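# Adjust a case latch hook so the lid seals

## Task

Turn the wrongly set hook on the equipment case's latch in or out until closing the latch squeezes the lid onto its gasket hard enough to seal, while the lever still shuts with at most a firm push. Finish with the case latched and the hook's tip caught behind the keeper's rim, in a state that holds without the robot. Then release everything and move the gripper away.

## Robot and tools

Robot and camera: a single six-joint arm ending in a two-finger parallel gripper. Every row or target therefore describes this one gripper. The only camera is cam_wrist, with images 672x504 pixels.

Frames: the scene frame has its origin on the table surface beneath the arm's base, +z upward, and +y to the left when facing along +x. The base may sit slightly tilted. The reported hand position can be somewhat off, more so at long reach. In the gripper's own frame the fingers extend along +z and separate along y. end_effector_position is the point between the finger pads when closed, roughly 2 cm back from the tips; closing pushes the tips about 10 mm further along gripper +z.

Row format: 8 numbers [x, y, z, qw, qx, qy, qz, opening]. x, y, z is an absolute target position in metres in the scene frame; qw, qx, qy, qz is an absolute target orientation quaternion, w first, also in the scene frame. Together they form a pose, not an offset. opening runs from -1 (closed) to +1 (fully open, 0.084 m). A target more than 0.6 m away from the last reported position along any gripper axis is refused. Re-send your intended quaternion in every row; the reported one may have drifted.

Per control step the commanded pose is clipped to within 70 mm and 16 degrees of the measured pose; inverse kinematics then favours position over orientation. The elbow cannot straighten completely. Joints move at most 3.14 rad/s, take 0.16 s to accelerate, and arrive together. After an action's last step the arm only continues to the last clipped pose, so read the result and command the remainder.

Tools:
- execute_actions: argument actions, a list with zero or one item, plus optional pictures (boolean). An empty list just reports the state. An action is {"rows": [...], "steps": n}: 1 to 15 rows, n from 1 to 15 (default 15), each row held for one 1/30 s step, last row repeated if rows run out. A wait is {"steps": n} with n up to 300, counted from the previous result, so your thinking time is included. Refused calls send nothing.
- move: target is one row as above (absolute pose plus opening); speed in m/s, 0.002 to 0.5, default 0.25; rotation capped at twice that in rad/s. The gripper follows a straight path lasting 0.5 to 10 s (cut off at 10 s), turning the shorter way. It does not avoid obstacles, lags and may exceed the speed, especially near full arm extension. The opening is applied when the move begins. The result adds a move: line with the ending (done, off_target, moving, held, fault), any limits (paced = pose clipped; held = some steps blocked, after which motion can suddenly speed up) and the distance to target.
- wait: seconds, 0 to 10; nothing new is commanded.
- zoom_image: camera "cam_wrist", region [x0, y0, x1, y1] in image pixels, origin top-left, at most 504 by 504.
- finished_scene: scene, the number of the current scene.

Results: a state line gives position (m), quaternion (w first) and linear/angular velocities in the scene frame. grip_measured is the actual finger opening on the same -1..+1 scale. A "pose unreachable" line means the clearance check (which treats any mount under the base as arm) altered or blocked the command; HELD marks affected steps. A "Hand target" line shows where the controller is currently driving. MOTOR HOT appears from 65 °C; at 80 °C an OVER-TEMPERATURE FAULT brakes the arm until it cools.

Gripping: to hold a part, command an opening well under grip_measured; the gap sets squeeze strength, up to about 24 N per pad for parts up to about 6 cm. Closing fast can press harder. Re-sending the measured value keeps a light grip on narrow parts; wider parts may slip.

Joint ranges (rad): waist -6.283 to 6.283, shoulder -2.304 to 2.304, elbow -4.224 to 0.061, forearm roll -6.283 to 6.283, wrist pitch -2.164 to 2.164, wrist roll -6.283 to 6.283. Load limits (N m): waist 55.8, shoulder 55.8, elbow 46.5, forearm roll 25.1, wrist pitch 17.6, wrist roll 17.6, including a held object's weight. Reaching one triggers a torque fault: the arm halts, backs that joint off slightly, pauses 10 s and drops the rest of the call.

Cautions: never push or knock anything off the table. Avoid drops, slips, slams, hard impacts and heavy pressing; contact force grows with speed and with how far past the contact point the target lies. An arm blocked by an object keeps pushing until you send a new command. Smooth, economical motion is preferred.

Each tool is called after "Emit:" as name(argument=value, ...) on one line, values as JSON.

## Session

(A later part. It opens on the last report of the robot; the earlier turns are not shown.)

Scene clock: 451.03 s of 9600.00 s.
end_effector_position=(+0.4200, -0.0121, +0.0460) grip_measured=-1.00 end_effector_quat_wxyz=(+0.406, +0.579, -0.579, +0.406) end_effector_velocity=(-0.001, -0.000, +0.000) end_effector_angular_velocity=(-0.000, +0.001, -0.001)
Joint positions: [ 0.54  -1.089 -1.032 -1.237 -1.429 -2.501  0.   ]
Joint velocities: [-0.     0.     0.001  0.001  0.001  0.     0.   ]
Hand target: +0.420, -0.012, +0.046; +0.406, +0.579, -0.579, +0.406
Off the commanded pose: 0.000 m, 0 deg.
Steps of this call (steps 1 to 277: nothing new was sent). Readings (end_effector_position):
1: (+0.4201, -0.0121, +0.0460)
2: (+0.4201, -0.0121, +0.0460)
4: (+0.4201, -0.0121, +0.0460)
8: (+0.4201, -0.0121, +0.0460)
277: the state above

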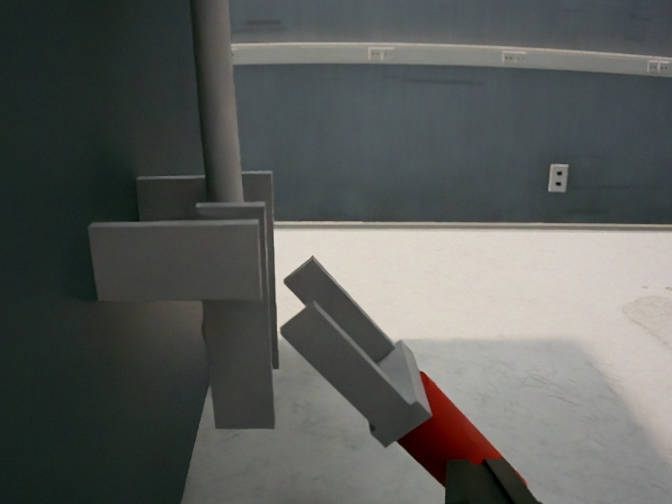

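Emit:
move(target=[0.403,-0.012,0.0635,0.406,0.579,-0.579,0.406,-1], speed=0.04)

Emit:
move(target=[0.394,-0.012,0.088,0.406,0.579,-0.579,0.406,-1], speed=0.06)

Emit:
move(target=[0.394,-0.012,0.114,0.406,0.579,-0.579,0.406,-1], speed=0.06)

Emit:
move(target=[0.403,-0.012,0.1385,0.406,0.579,-0.579,0.406,-1], speed=0.06)

Emit:
move(target=[0.414,-0.012,0.158,0.406,0.579,-0.579,0.406,-1], speed=0.06)

Emit:
move(target=[0.42,0.15,0.13,0.455,0.542,-0.542,0.455,-1], speed=0.3)

Scene clock: 455.60 s of 9600.00 s.
end_effector_position=(+0.4032, -0.0121, +0.0634) grip_measured=-1.00 end_effector_quat_wxyz=(+0.406, +0.579, -0.579, +0.406) end_effector_velocity=(-0.002, +0.000, +0.001) end_effector_angular_velocity=(+0.001, -0.000, -0.001)
Joint positions: [ 0.568 -1.062 -0.972 -1.214 -1.415 -2.469  0.   ]
Joint velocities: [0.003 0.002 0.005 0.002 0.002 0.003 0.   ]
Hand target: +0.403, -0.012, +0.064; +0.406, +0.579, -0.579, +0.406
Off the commanded pose: 0.000 m, 0 deg.
move: done

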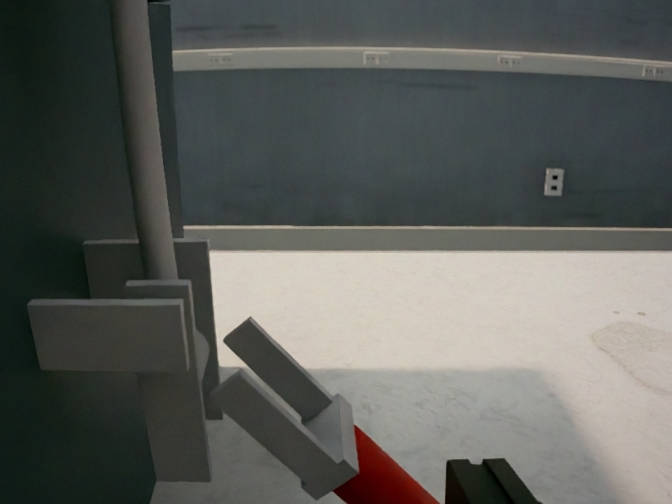

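Scene clock: 456.43 s of 9600.00 s.
end_effector_position=(+0.3941, -0.0121, +0.0878) grip_measured=-1.00 end_effector_quat_wxyz=(+0.406, +0.579, -0.579, +0.406) end_effector_velocity=(-0.000, +0.000, +0.002) end_effector_angular_velocity=(+0.000, +0.000, +0.000)
Joint positions: [ 0.599 -1.013 -0.907 -1.185 -1.407 -2.456  0.   ]
Joint velocities: [0.003 0.004 0.005 0.002 0.    0.    0.   ]
Hand target: +0.394, -0.012, +0.088; +0.406, +0.579, -0.579, +0.406
Off the commanded pose: 0.000 m, 0 deg.
move: done

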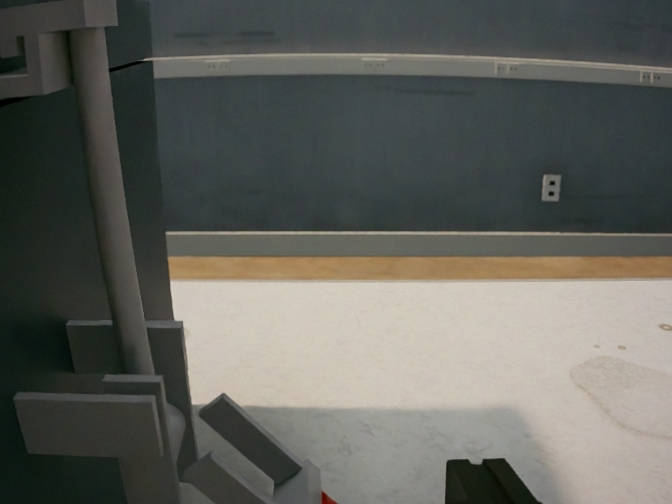

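Scene clock: 457.27 s of 9600.00 s.
end_effector_position=(+0.3940, -0.0121, +0.1138) grip_measured=-1.00 end_effector_quat_wxyz=(+0.406, +0.579, -0.579, +0.406) end_effector_velocity=(+0.000, +0.000, +0.002) end_effector_angular_velocity=(+0.001, -0.001, -0.000)
Joint positions: [ 0.625 -0.95  -0.853 -1.158 -1.408 -2.465  0.   ]
Joint velocities: [ 0.002  0.005  0.003  0.002  0.    -0.     0.   ]
Hand target: +0.394, -0.012, +0.114; +0.406, +0.579, -0.579, +0.406
Off the commanded pose: 0.000 m, 0 deg.
move: done

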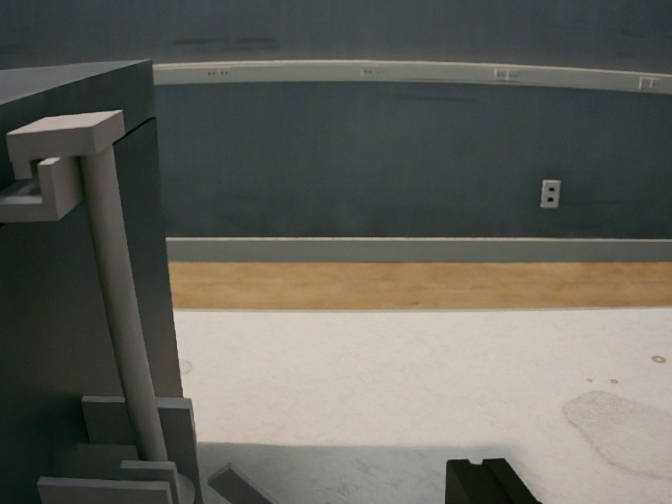

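Scene clock: 458.10 s of 9600.00 s.
end_effector_position=(+0.4029, -0.0120, +0.1382) grip_measured=-1.00 end_effector_quat_wxyz=(+0.406, +0.579, -0.579, +0.406) end_effector_velocity=(+0.000, -0.000, +0.002) end_effector_angular_velocity=(+0.000, +0.000, -0.000)
Joint positions: [ 0.642 -0.881 -0.815 -1.136 -1.419 -2.495  0.   ]
Joint velocities: [ 0.002  0.006  0.004  0.002 -0.    -0.002  0.   ]
Hand target: +0.403, -0.012, +0.138; +0.406, +0.579, -0.579, +0.406
Off the commanded pose: 0.000 m, 0 deg.
move: done

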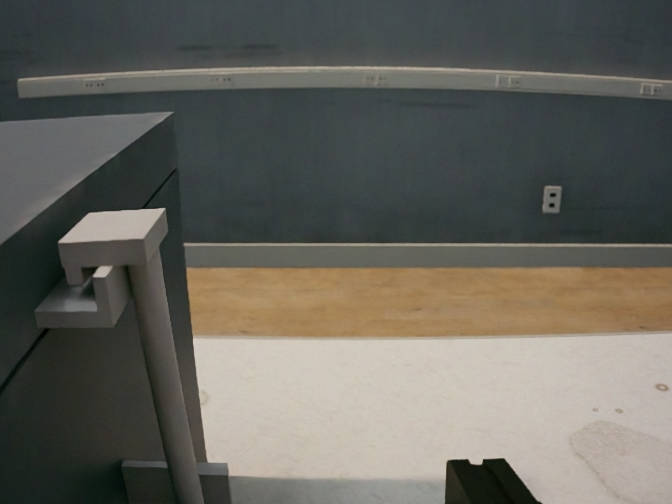

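Scene clock: 458.93 s of 9600.00 s.
end_effector_position=(+0.4139, -0.0120, +0.1578) grip_measured=-1.00 end_effector_quat_wxyz=(+0.406, +0.579, -0.579, +0.406) end_effector_velocity=(+0.001, +0.000, +0.001) end_effector_angular_velocity=(+0.001, -0.001, -0.001)
Joint positions: [ 0.652 -0.823 -0.793 -1.122 -1.435 -2.528  0.   ]
Joint velocities: [ 0.001  0.005  0.002  0.001 -0.001 -0.002  0.   ]
Hand target: +0.414, -0.012, +0.158; +0.406, +0.579, -0.579, +0.406
Off the commanded pose: 0.000 m, 0 deg.
move: done

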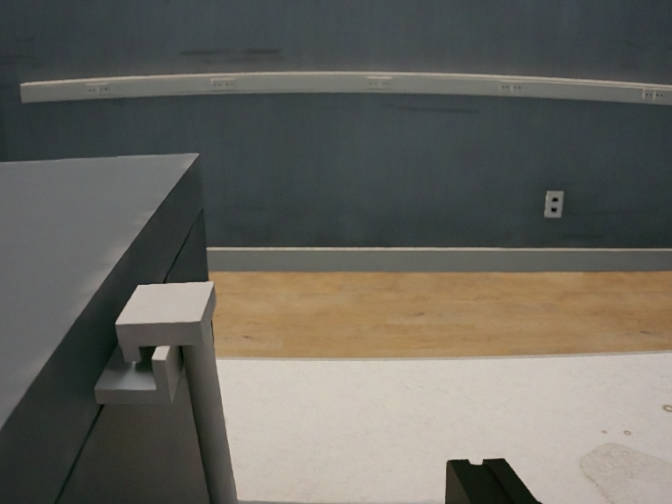

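Scene clock: 460.13 s of 9600.00 s.
end_effector_position=(+0.4197, +0.1497, +0.1301) grip_measured=-1.00 end_effector_quat_wxyz=(+0.455, +0.541, -0.541, +0.455) end_effector_velocity=(-0.000, +0.002, -0.001) end_effector_angular_velocity=(-0.003, +0.001, -0.000)
Joint positions: [ 0.835 -1.162 -1.298 -0.846 -1.683 -2.661  0.   ]
Joint velocities: [ 0.001 -0.007 -0.009  0.003 -0.004 -0.002  0.   ]
Hand target: +0.420, +0.150, +0.130; +0.455, +0.541, -0.541, +0.455
Off the commanded pose: 0.000 m, 0 deg.
move: done

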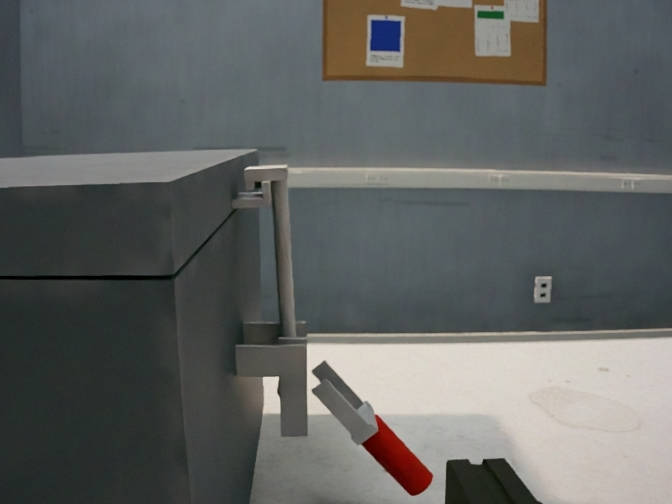

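Emit:
move(target=[0.42,0.03,0.29,0,-0.707,0.707,0,-1], speed=0.4)

Scene clock: 473.57 s of 9600.00 s.
end_effector_position=(+0.4192, +0.0298, +0.2885) grip_measured=-1.00 end_effector_quat_wxyz=(+0.000, +0.706, -0.708, -0.000) end_effector_velocity=(-0.000, -0.001, +0.001) end_effector_angular_velocity=(+0.006, +0.011, +0.001)
Joint positions: [ 0.554  0.451 -0.214 -1.139 -0.465 -3.219  0.   ]
Joint velocities: [-0.012  0.005 -0.003  0.036  0.009 -0.046  0.   ]
Hand target: +0.419, +0.030, +0.289; +0.001, +0.706, -0.708, -0.001
Off the commanded pose: 0.002 m, 0 deg.
move: done

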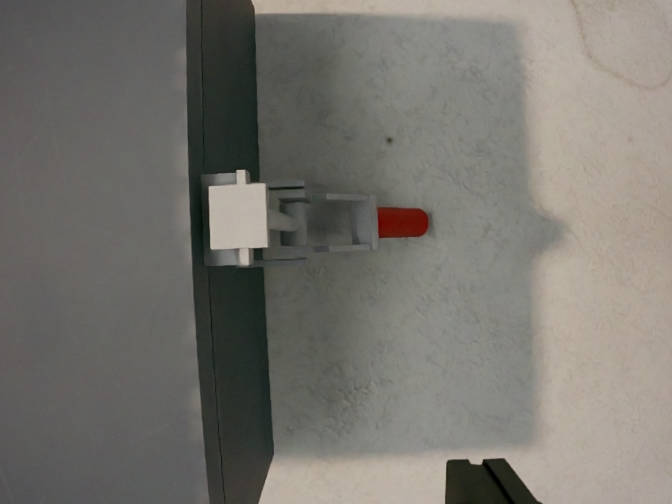

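Emit:
move(target=[0.44,0.10,0.10,0.455,0.542,-0.542,0.455,-1], speed=0.4)

Emit:
move(target=[0.44,0.02,0.038,0.406,0.579,-0.579,0.406,-1], speed=0.2)

Scene clock: 481.70 s of 9600.00 s.
end_effector_position=(+0.4408, +0.1005, +0.1016) grip_measured=-1.00 end_effector_quat_wxyz=(+0.453, +0.542, -0.542, +0.455) end_effector_velocity=(+0.000, +0.001, -0.001) end_effector_angular_velocity=(-0.012, -0.000, -0.001)
Joint positions: [ 0.73  -1.156 -1.265 -0.952 -1.656 -2.647  0.   ]
Joint velocities: [-0.003 -0.011 -0.013  0.004 -0.011 -0.001  0.   ]
Hand target: +0.441, +0.101, +0.101; +0.454, +0.542, -0.541, +0.456
Off the commanded pose: 0.002 m, 0 deg.
move: done

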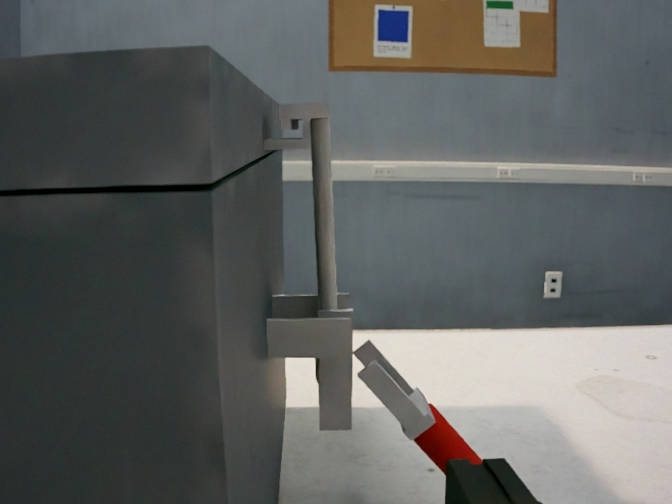

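Scene clock: 482.77 s of 9600.00 s.
end_effector_position=(+0.4400, +0.0203, +0.0381) grip_measured=-1.00 end_effector_quat_wxyz=(+0.406, +0.579, -0.579, +0.406) end_effector_velocity=(+0.000, -0.002, -0.001) end_effector_angular_velocity=(+0.003, +0.000, +0.001)
Joint positions: [ 0.575 -1.119 -1.131 -1.194 -1.452 -2.566  0.   ]
Joint velocities: [-0.004  0.     0.002 -0.006  0.003  0.002  0.   ]
Hand target: +0.440, +0.020, +0.038; +0.406, +0.579, -0.579, +0.406
Off the commanded pose: 0.000 m, 0 deg.
move: done

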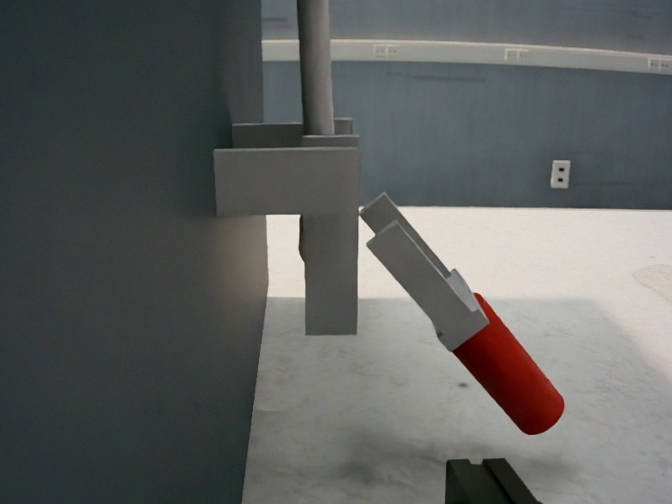

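Emit:
move(target=[0.44,-0.037,0.038,0.406,0.579,-0.579,0.406,-1], speed=0.08)

Emit:
move(target=[0.42,-0.037,0.046,0.406,0.579,-0.579,0.406,-1], speed=0.03)

Emit:
move(target=[0.405,-0.037,0.0635,0.406,0.579,-0.579,0.406,-1], speed=0.03)

Scene clock: 487.73 s of 9600.00 s.
end_effector_position=(+0.4402, -0.0366, +0.0379) grip_measured=-1.00 end_effector_quat_wxyz=(+0.406, +0.579, -0.579, +0.406) end_effector_velocity=(-0.001, -0.003, +0.001) end_effector_angular_velocity=(-0.004, +0.002, +0.001)
Joint positions: [ 0.476 -1.073 -1.04  -1.299 -1.438 -2.523  0.   ]
Joint velocities: [-0.004  0.001  0.004 -0.002 -0.002  0.001  0.   ]
Hand target: +0.440, -0.037, +0.038; +0.406, +0.579, -0.579, +0.406
Off the commanded pose: 0.000 m, 0 deg.
move: done

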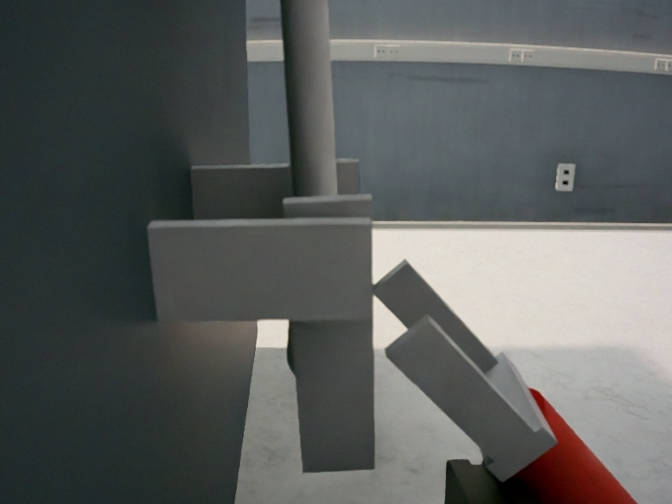

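Scene clock: 488.77 s of 9600.00 s.
end_effector_position=(+0.4202, -0.0371, +0.0460) grip_measured=-1.00 end_effector_quat_wxyz=(+0.406, +0.579, -0.579, +0.406) end_effector_velocity=(-0.001, +0.000, +0.001) end_effector_angular_velocity=(+0.002, -0.001, -0.000)
Joint positions: [ 0.494 -1.07  -0.994 -1.286 -1.426 -2.481  0.   ]
Joint velocities: [0.002 0.002 0.004 0.001 0.002 0.003 0.   ]
Hand target: +0.420, -0.037, +0.046; +0.406, +0.579, -0.579, +0.406
Off the commanded pose: 0.000 m, 0 deg.
move: done

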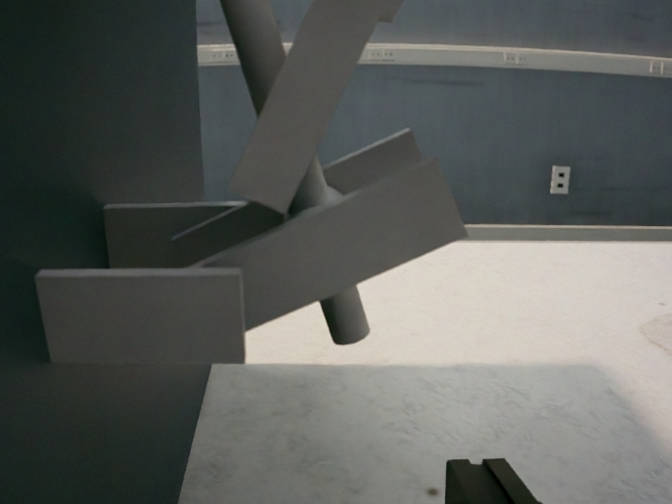

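Scene clock: 489.87 s of 9600.00 s.
end_effector_position=(+0.4052, -0.0371, +0.0634) grip_measured=-1.00 end_effector_quat_wxyz=(+0.406, +0.579, -0.579, +0.406) end_effector_velocity=(-0.001, +0.000, +0.001) end_effector_angular_velocity=(+0.001, +0.000, -0.001)
Joint positions: [ 0.519 -1.042 -0.935 -1.265 -1.414 -2.452  0.   ]
Joint velocities: [0.002 0.002 0.004 0.002 0.002 0.001 0.   ]
Hand target: +0.405, -0.037, +0.064; +0.406, +0.579, -0.579, +0.406
Off the commanded pose: 0.000 m, 0 deg.
move: done

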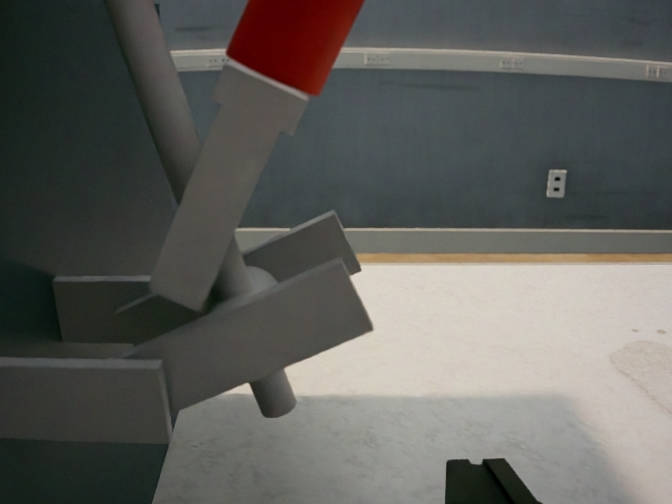

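Emit:
move(target=[0.41,0.08,0.12,0.455,0.542,-0.542,0.455,-1], speed=0.3)

Emit:
move(target=[0.45,0.08,0.29,0,-0.707,0.707,0,-0.2], speed=0.4)

Emit:
move(target=[0.44,-0.047,0.29,0,1,0,0,-0.2], speed=0.5)

Scene clock: 494.93 s of 9600.00 s.
end_effector_position=(+0.4099, +0.0796, +0.1200) grip_measured=-1.00 end_effector_quat_wxyz=(+0.455, +0.541, -0.541, +0.455) end_effector_velocity=(+0.000, +0.002, +0.001) end_effector_angular_velocity=(-0.002, -0.002, -0.001)
Joint positions: [ 0.744 -1.112 -1.141 -0.931 -1.61  -2.583  0.   ]
Joint velocities: [ 0.003 -0.002 -0.006  0.005 -0.004 -0.001  0.   ]
Hand target: +0.410, +0.080, +0.120; +0.455, +0.541, -0.541, +0.455
Off the commanded pose: 0.000 m, 0 deg.
move: done

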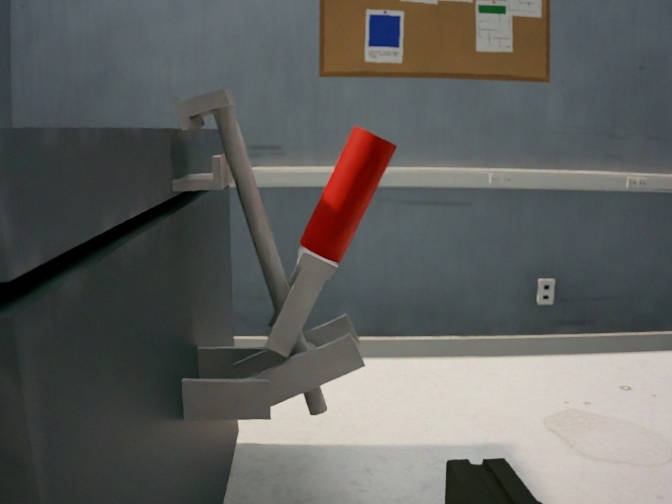

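Scene clock: 497.33 s of 9600.00 s.
end_effector_position=(+0.4491, +0.0796, +0.2885) grip_measured=-0.22 end_effector_quat_wxyz=(+0.001, +0.706, -0.708, +0.000) end_effector_velocity=(+0.000, -0.000, +0.001) end_effector_angular_velocity=(+0.009, +0.008, +0.001)
Joint positions: [ 0.676  0.285 -0.34  -1.168 -0.517 -3.076  0.035]
Joint velocities: [-0.01   0.007 -0.002  0.026  0.011 -0.036 -0.   ]
Hand target: +0.449, +0.080, +0.289; +0.000, +0.706, -0.708, -0.000
Off the commanded pose: 0.002 m, 0 deg.
move: done

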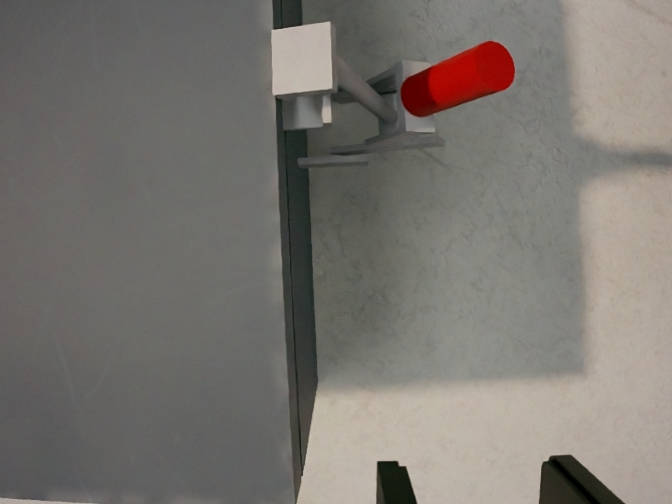

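Scene clock: 499.87 s of 9600.00 s.
end_effector_position=(+0.4397, -0.0462, +0.2898) grip_measured=-0.22 end_effector_quat_wxyz=(-0.000, +1.000, -0.001, -0.001) end_effector_velocity=(+0.000, -0.000, +0.000) end_effector_angular_velocity=(+0.015, +0.013, +0.004)
Joint positions: [ 0.192  0.556 -0.222 -0.859 -0.319 -5.384  0.035]
Joint velocities: [-0.02  -0.002 -0.008  0.089  0.011 -0.105 -0.   ]
Hand target: +0.440, -0.046, +0.290; -0.001, +1.000, -0.000, -0.001
Off the commanded pose: 0.001 m, 0 deg.
move: done

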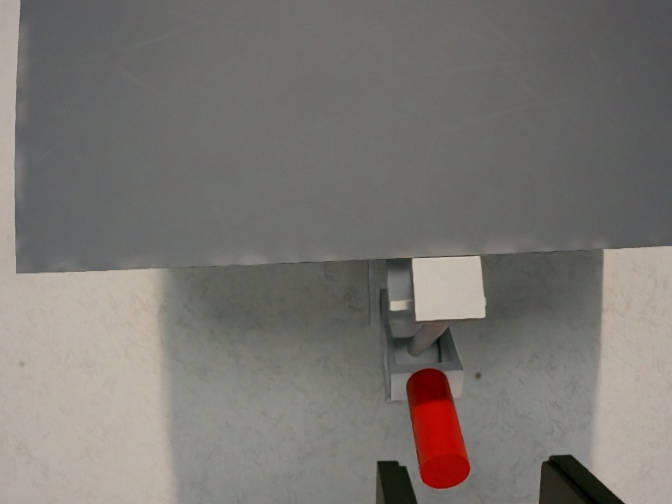

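Emit:
move(target=[0.494,-0.0436,0.265,0,0.991,0,-0.131,-0.2], speed=0.2)

Emit:
move(target=[0.485,-0.0436,0.231,0,0.991,0,-0.131,-0.2], speed=0.06)

Emit:
move(target=[0.485,-0.0436,0.231,0,0.991,0,-0.131,-1], speed=0.06)

Scene clock: 507.00 s of 9600.00 s.
end_effector_position=(+0.4936, -0.0432, +0.2654) grip_measured=-0.22 end_effector_quat_wxyz=(+0.000, +0.991, +0.000, -0.131) end_effector_velocity=(+0.001, -0.000, -0.001) end_effector_angular_velocity=(+0.009, +0.012, +0.001)
Joint positions: [ 0.154  0.217 -0.53  -0.452 -0.482 -5.79   0.035]
Joint velocities: [-0.008 -0.009 -0.01   0.032 -0.006 -0.039  0.   ]
Hand target: +0.494, -0.043, +0.265; -0.000, +0.991, +0.000, -0.131
Off the commanded pose: 0.001 m, 0 deg.
move: done

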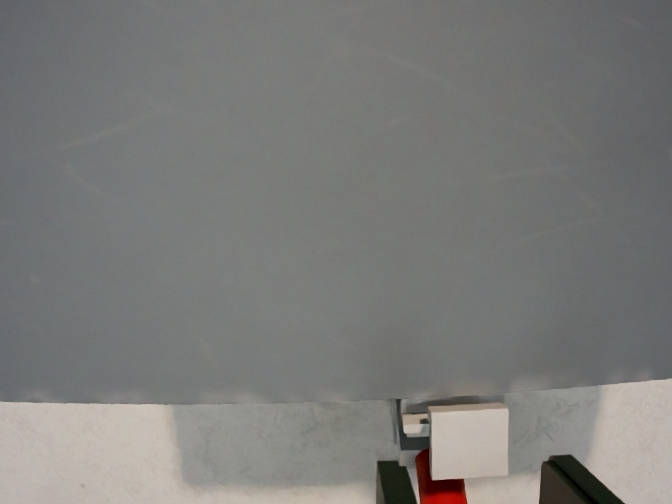

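Scene clock: 507.97 s of 9600.00 s.
end_effector_position=(+0.4850, -0.0436, +0.2314) grip_measured=-0.22 end_effector_quat_wxyz=(-0.000, +0.991, -0.000, -0.131) end_effector_velocity=(-0.001, -0.000, -0.002) end_effector_angular_velocity=(-0.002, -0.000, -0.001)
Joint positions: [ 0.13   0.13  -0.519 -0.542 -0.388 -5.71   0.035]
Joint velocities: [-0.001 -0.006  0.001 -0.013  0.006  0.014 -0.   ]
Hand target: +0.485, -0.044, +0.231; +0.000, +0.991, -0.000, -0.131
Off the commanded pose: 0.000 m, 0 deg.
move: done

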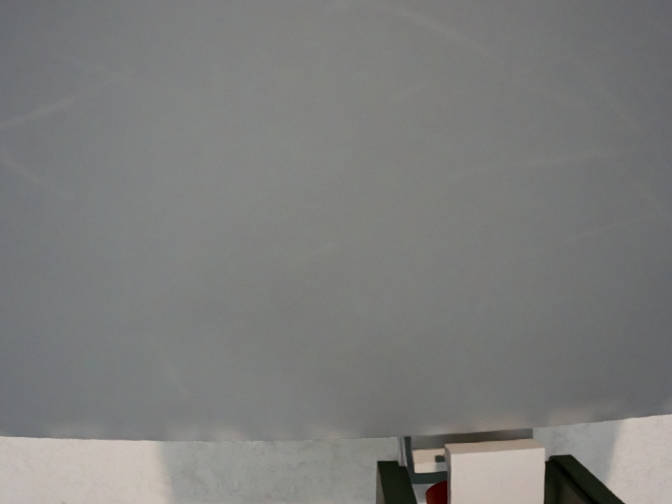

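Scene clock: 508.67 s of 9600.00 s.
end_effector_position=(+0.4848, -0.0437, +0.2310) grip_measured=-0.51 end_effector_quat_wxyz=(+0.000, +0.991, -0.000, -0.131) end_effector_velocity=(+0.001, +0.000, -0.000) end_effector_angular_velocity=(+0.001, -0.002, +0.001)
Joint positions: [ 0.13   0.128 -0.519 -0.543 -0.388 -5.709  0.022]
Joint velocities: [ 0.    -0.    -0.001 -0.001  0.002 -0.001  0.   ]
Hand target: +0.485, -0.044, +0.231; +0.000, +0.991, +0.000, -0.131
Off the commanded pose: 0.000 m, 0 deg.
move: done

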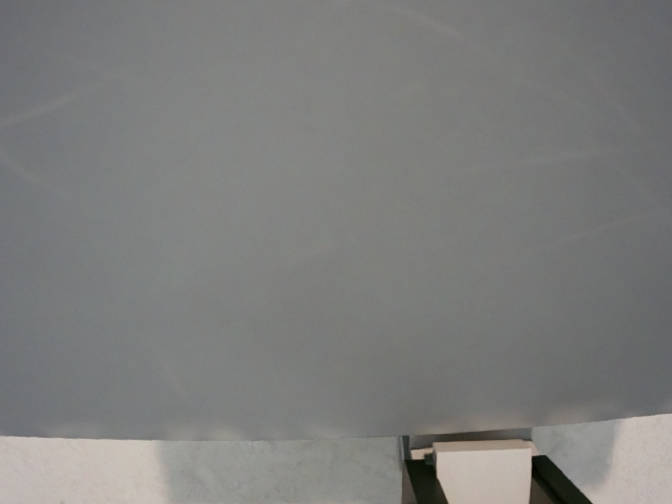

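Emit:
move(target=[0.458,-0.046,0.235,0,1,0,0,-1], speed=0.1)

Emit:
move(target=[0.458,-0.046,0.235,0,-0.5,0.866,0,-1], speed=0.5)

Emit:
move(target=[0.458,-0.046,0.234,0,0.5,0.866,0,-1], speed=0.5)

Emit:
move(target=[0.458,-0.046,0.234,0,1,0.01,0,-1], speed=0.5)

Emit:
move(target=[0.484,-0.046,0.231,0,0.991,0.01,-0.131,-1], speed=0.1)

Emit:
move(target=[0.484,-0.046,0.231,0,0.991,0.01,-0.131,-0.2], speed=0.1)

Emit:
move(target=[0.492,-0.046,0.27,0,0.991,0.01,-0.131,-0.2], speed=0.15)

Scene clock: 517.60 s of 9600.00 s.
end_effector_position=(+0.4585, -0.0462, +0.2349) grip_measured=-0.52 end_effector_quat_wxyz=(-0.000, +1.000, -0.000, -0.001) end_effector_velocity=(-0.000, -0.002, -0.001) end_effector_angular_velocity=(-0.012, -0.024, -0.004)
Joint positions: [ 0.134  0.297 -0.283 -1.559 -0.208 -4.711  0.021]
Joint velocities: [ 0.005  0.005  0.015 -0.158 -0.015  0.165 -0.   ]
Hand target: +0.459, -0.046, +0.235; +0.001, +1.000, -0.000, +0.001
Off the commanded pose: 0.001 m, 0 deg.
move: done

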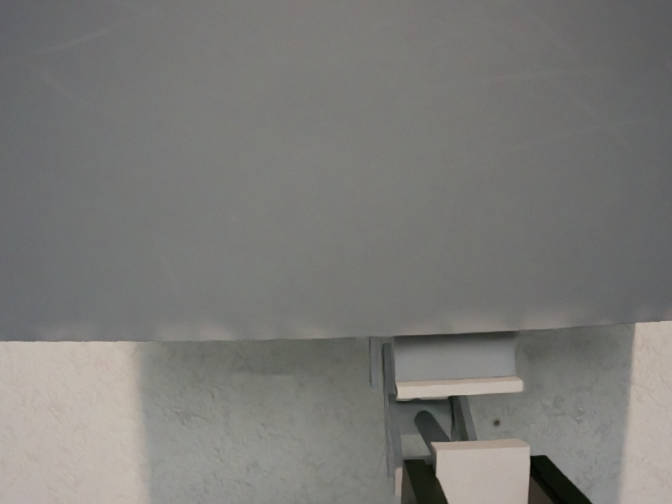

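Scene clock: 520.83 s of 9600.00 s.
end_effector_position=(+0.4581, -0.0460, +0.2352) grip_measured=-0.52 end_effector_quat_wxyz=(-0.001, -0.500, +0.866, +0.001) end_effector_velocity=(-0.001, +0.000, -0.001) end_effector_angular_velocity=(-0.006, -0.024, -0.000)
Joint positions: [ 0.134  0.298 -0.283 -1.542 -0.208 -2.633  0.021]
Joint velocities: [ 0.007  0.005  0.016 -0.161 -0.01   0.166 -0.   ]
Hand target: +0.458, -0.046, +0.235; -0.000, -0.500, +0.866, +0.000
Off the commanded pose: 0.000 m, 0 deg.
move: done

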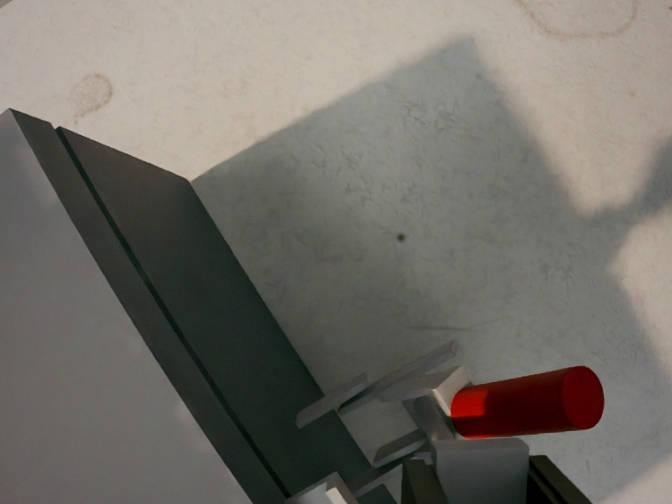

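Scene clock: 524.10 s of 9600.00 s.
end_effector_position=(+0.4579, -0.0460, +0.2341) grip_measured=-0.51 end_effector_quat_wxyz=(-0.002, +0.500, +0.866, -0.001) end_effector_velocity=(-0.002, +0.000, -0.001) end_effector_angular_velocity=(-0.006, -0.022, -0.002)
Joint positions: [ 0.133  0.294 -0.284 -1.559 -0.207 -0.522  0.021]
Joint velocities: [ 0.007  0.004  0.017 -0.165 -0.01   0.171  0.   ]
Hand target: +0.458, -0.046, +0.234; -0.001, +0.500, +0.866, -0.000
Off the commanded pose: 0.000 m, 0 deg.
move: done

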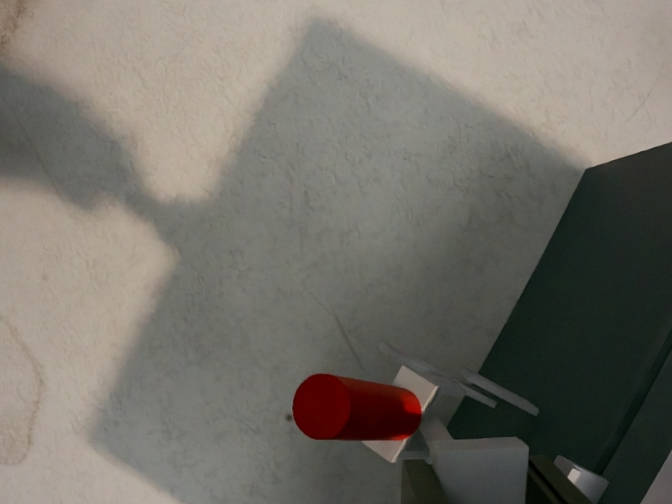

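Scene clock: 527.37 s of 9600.00 s.
end_effector_position=(+0.4584, -0.0458, +0.2343) grip_measured=-0.52 end_effector_quat_wxyz=(-0.001, +1.000, +0.010, -0.001) end_effector_velocity=(+0.001, -0.000, -0.000) end_effector_angular_velocity=(-0.007, -0.022, -0.003)
Joint positions: [ 0.133  0.294 -0.284 -1.563 -0.207  1.557  0.021]
Joint velocities: [ 0.006  0.004  0.012 -0.142 -0.01   0.148  0.   ]
Hand target: +0.458, -0.046, +0.234; -0.000, +1.000, +0.010, -0.000
Off the commanded pose: 0.000 m, 0 deg.
move: done

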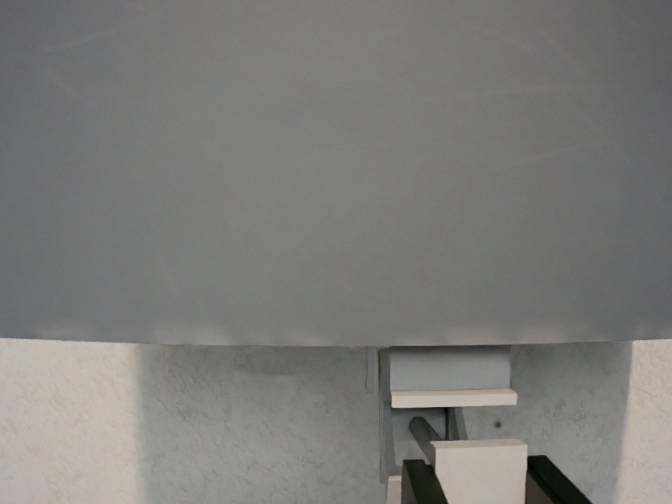

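Scene clock: 529.13 s of 9600.00 s.
end_effector_position=(+0.4827, -0.0457, +0.2312) grip_measured=-0.52 end_effector_quat_wxyz=(+0.000, +0.991, +0.010, -0.132) end_effector_velocity=(+0.001, -0.000, +0.000) end_effector_angular_velocity=(+0.012, +0.011, -0.000)
Joint positions: [ 0.127  0.132 -0.515 -0.547 -0.39   0.554  0.021]
Joint velocities: [-0.009 -0.005 -0.01   0.051 -0.004 -0.06   0.   ]
Hand target: +0.483, -0.046, +0.231; -0.001, +0.991, +0.010, -0.132
Off the commanded pose: 0.001 m, 0 deg.
move: done

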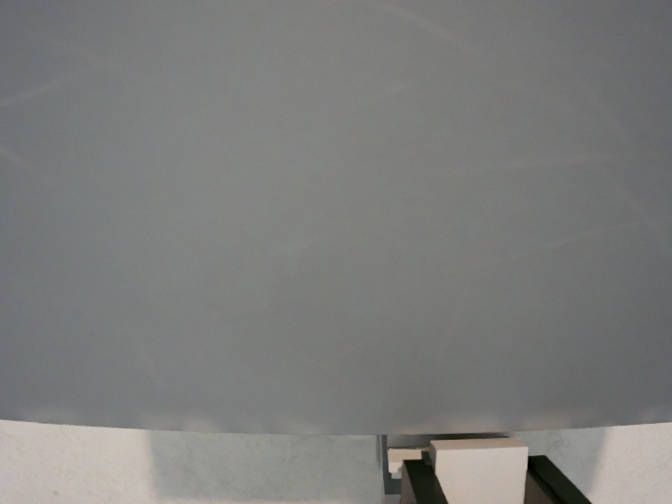

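Scene clock: 529.83 s of 9600.00 s.
end_effector_position=(+0.4840, -0.0460, +0.2310) grip_measured=-0.22 end_effector_quat_wxyz=(+0.000, +0.991, +0.010, -0.131) end_effector_velocity=(+0.001, +0.000, -0.000) end_effector_angular_velocity=(+0.001, -0.002, -0.001)
Joint positions: [ 0.125  0.131 -0.516 -0.547 -0.387  0.553  0.035]
Joint velocities: [-0.    -0.    -0.     0.     0.003  0.001 -0.   ]
Hand target: +0.484, -0.046, +0.231; -0.000, +0.991, +0.010, -0.131
Off the commanded pose: 0.000 m, 0 deg.
move: done

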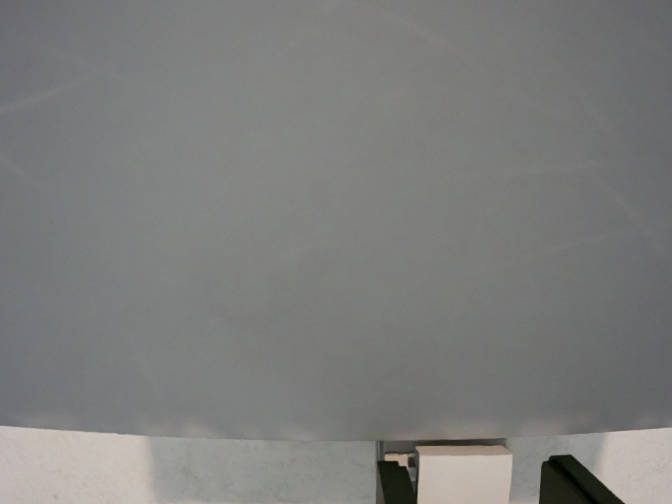

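Scene clock: 530.70 s of 9600.00 s.
end_effector_position=(+0.4919, -0.0460, +0.2696) grip_measured=-0.22 end_effector_quat_wxyz=(-0.000, +0.991, +0.010, -0.131) end_effector_velocity=(+0.001, -0.000, +0.002) end_effector_angular_velocity=(+0.001, -0.001, -0.001)
Joint positions: [ 0.15   0.233 -0.525 -0.446 -0.493  0.462  0.035]
Joint velocities: [ 0.001  0.006 -0.002  0.007 -0.006 -0.006  0.   ]
Hand target: +0.492, -0.046, +0.270; -0.000, +0.991, +0.010, -0.131
Off the commanded pose: 0.000 m, 0 deg.
move: done

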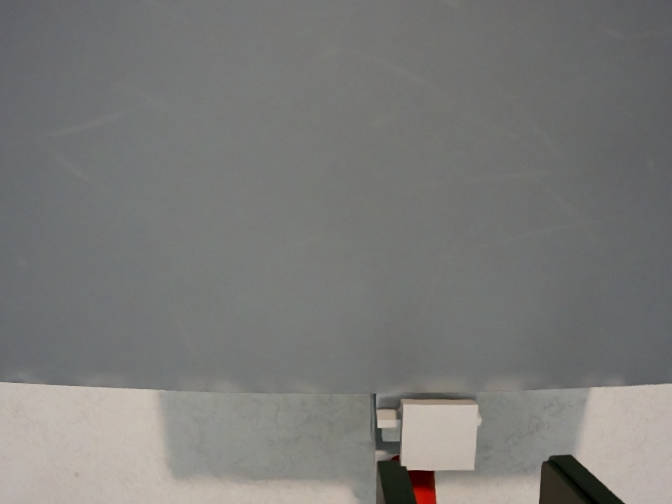

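Emit:
move(target=[0.45,0.08,0.29,0,0.707,-0.707,0,-1], speed=0.5)

Emit:
move(target=[0.45,0.04,0.195,0.5,0.5,-0.5,0.5,-1], speed=0.4)

Scene clock: 535.67 s of 9600.00 s.
end_effector_position=(+0.4506, +0.0789, +0.2900) grip_measured=-1.00 end_effector_quat_wxyz=(-0.000, +0.707, -0.707, +0.002) end_effector_velocity=(+0.000, +0.000, +0.000) end_effector_angular_velocity=(-0.006, -0.011, -0.003)
Joint positions: [ 0.675  0.29  -0.341 -1.164 -0.52   3.198  0.   ]
Joint velocities: [ 0.01  -0.002  0.003 -0.025 -0.011  0.034  0.   ]
Hand target: +0.451, +0.079, +0.290; -0.000, +0.707, -0.707, +0.002
Off the commanded pose: 0.001 m, 0 deg.
move: done; limits=paced

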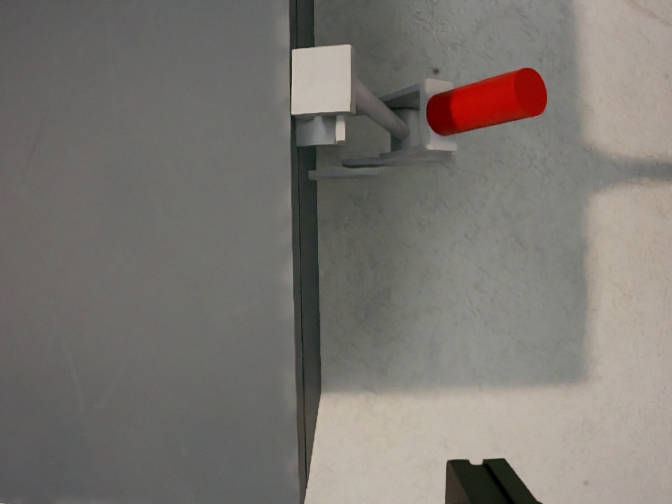

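Scene clock: 547.80 s of 9600.00 s.
end_effector_position=(+0.4501, +0.0652, +0.2149) grip_measured=-1.00 end_effector_quat_wxyz=(+0.457, +0.534, -0.510, +0.496) end_effector_velocity=(+0.000, -0.000, +0.000) end_effector_angular_velocity=(+0.001, +0.001, +0.001)
Joint positions: [ 0.774 -0.913 -1.005 -0.919 -1.753  3.66   0.   ]
Joint velocities: [ 0.     0.     0.    -0.001  0.    -0.001  0.   ]
Hand target: +0.450, +0.065, +0.215; +0.457, +0.534, -0.510, +0.496
Off the commanded pose: 0.032 m, 6 deg.
TORQUE FAULT: the external load on joint 1 (waist) reached its load limit, and the arm stopped for 10 seconds. The arm's remaining commands of this call were not run. Joint 1 (waist) moved back by up to 3 degrees. The arm holds there, with its grip as last carried out, and accepts commands again: back off and push less far. The arm stops again, at the same cost, whenever a joint's load reaches its limit.
move: fault

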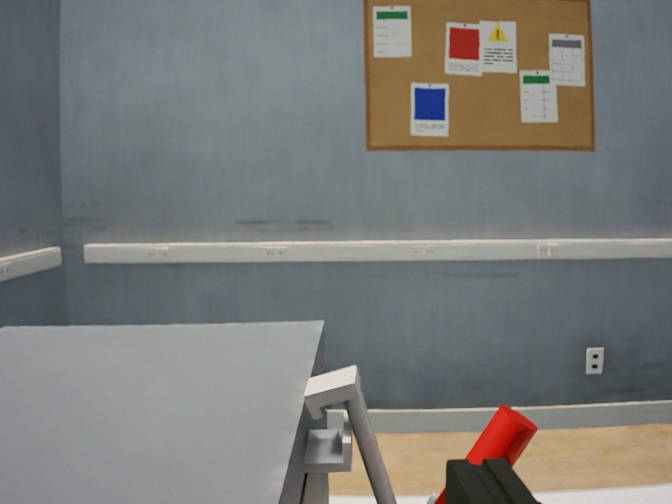

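Emit:
move(target=[0.42,0.10,0.21,0.5,0.5,-0.5,0.5,-1], speed=0.1)

Scene clock: 550.73 s of 9600.00 s.
end_effector_position=(+0.4202, +0.0997, +0.2101) grip_measured=-1.00 end_effector_quat_wxyz=(+0.500, +0.500, -0.500, +0.500) end_effector_velocity=(-0.001, +0.002, -0.000) end_effector_angular_velocity=(-0.005, +0.002, -0.003)
Joint positions: [ 0.812 -1.023 -1.113 -0.779 -1.802  3.669  0.   ]
Joint velocities: [ 0.002 -0.005 -0.005  0.007 -0.003 -0.     0.   ]
Hand target: +0.420, +0.100, +0.210; +0.500, +0.500, -0.500, +0.500
Off the commanded pose: 0.000 m, 0 deg.
move: done

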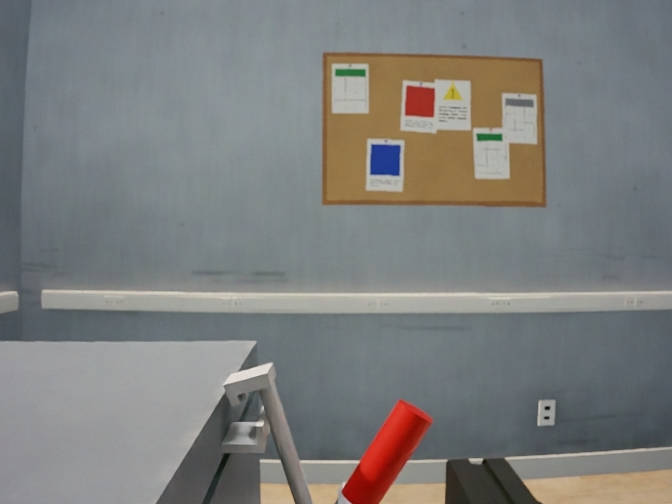

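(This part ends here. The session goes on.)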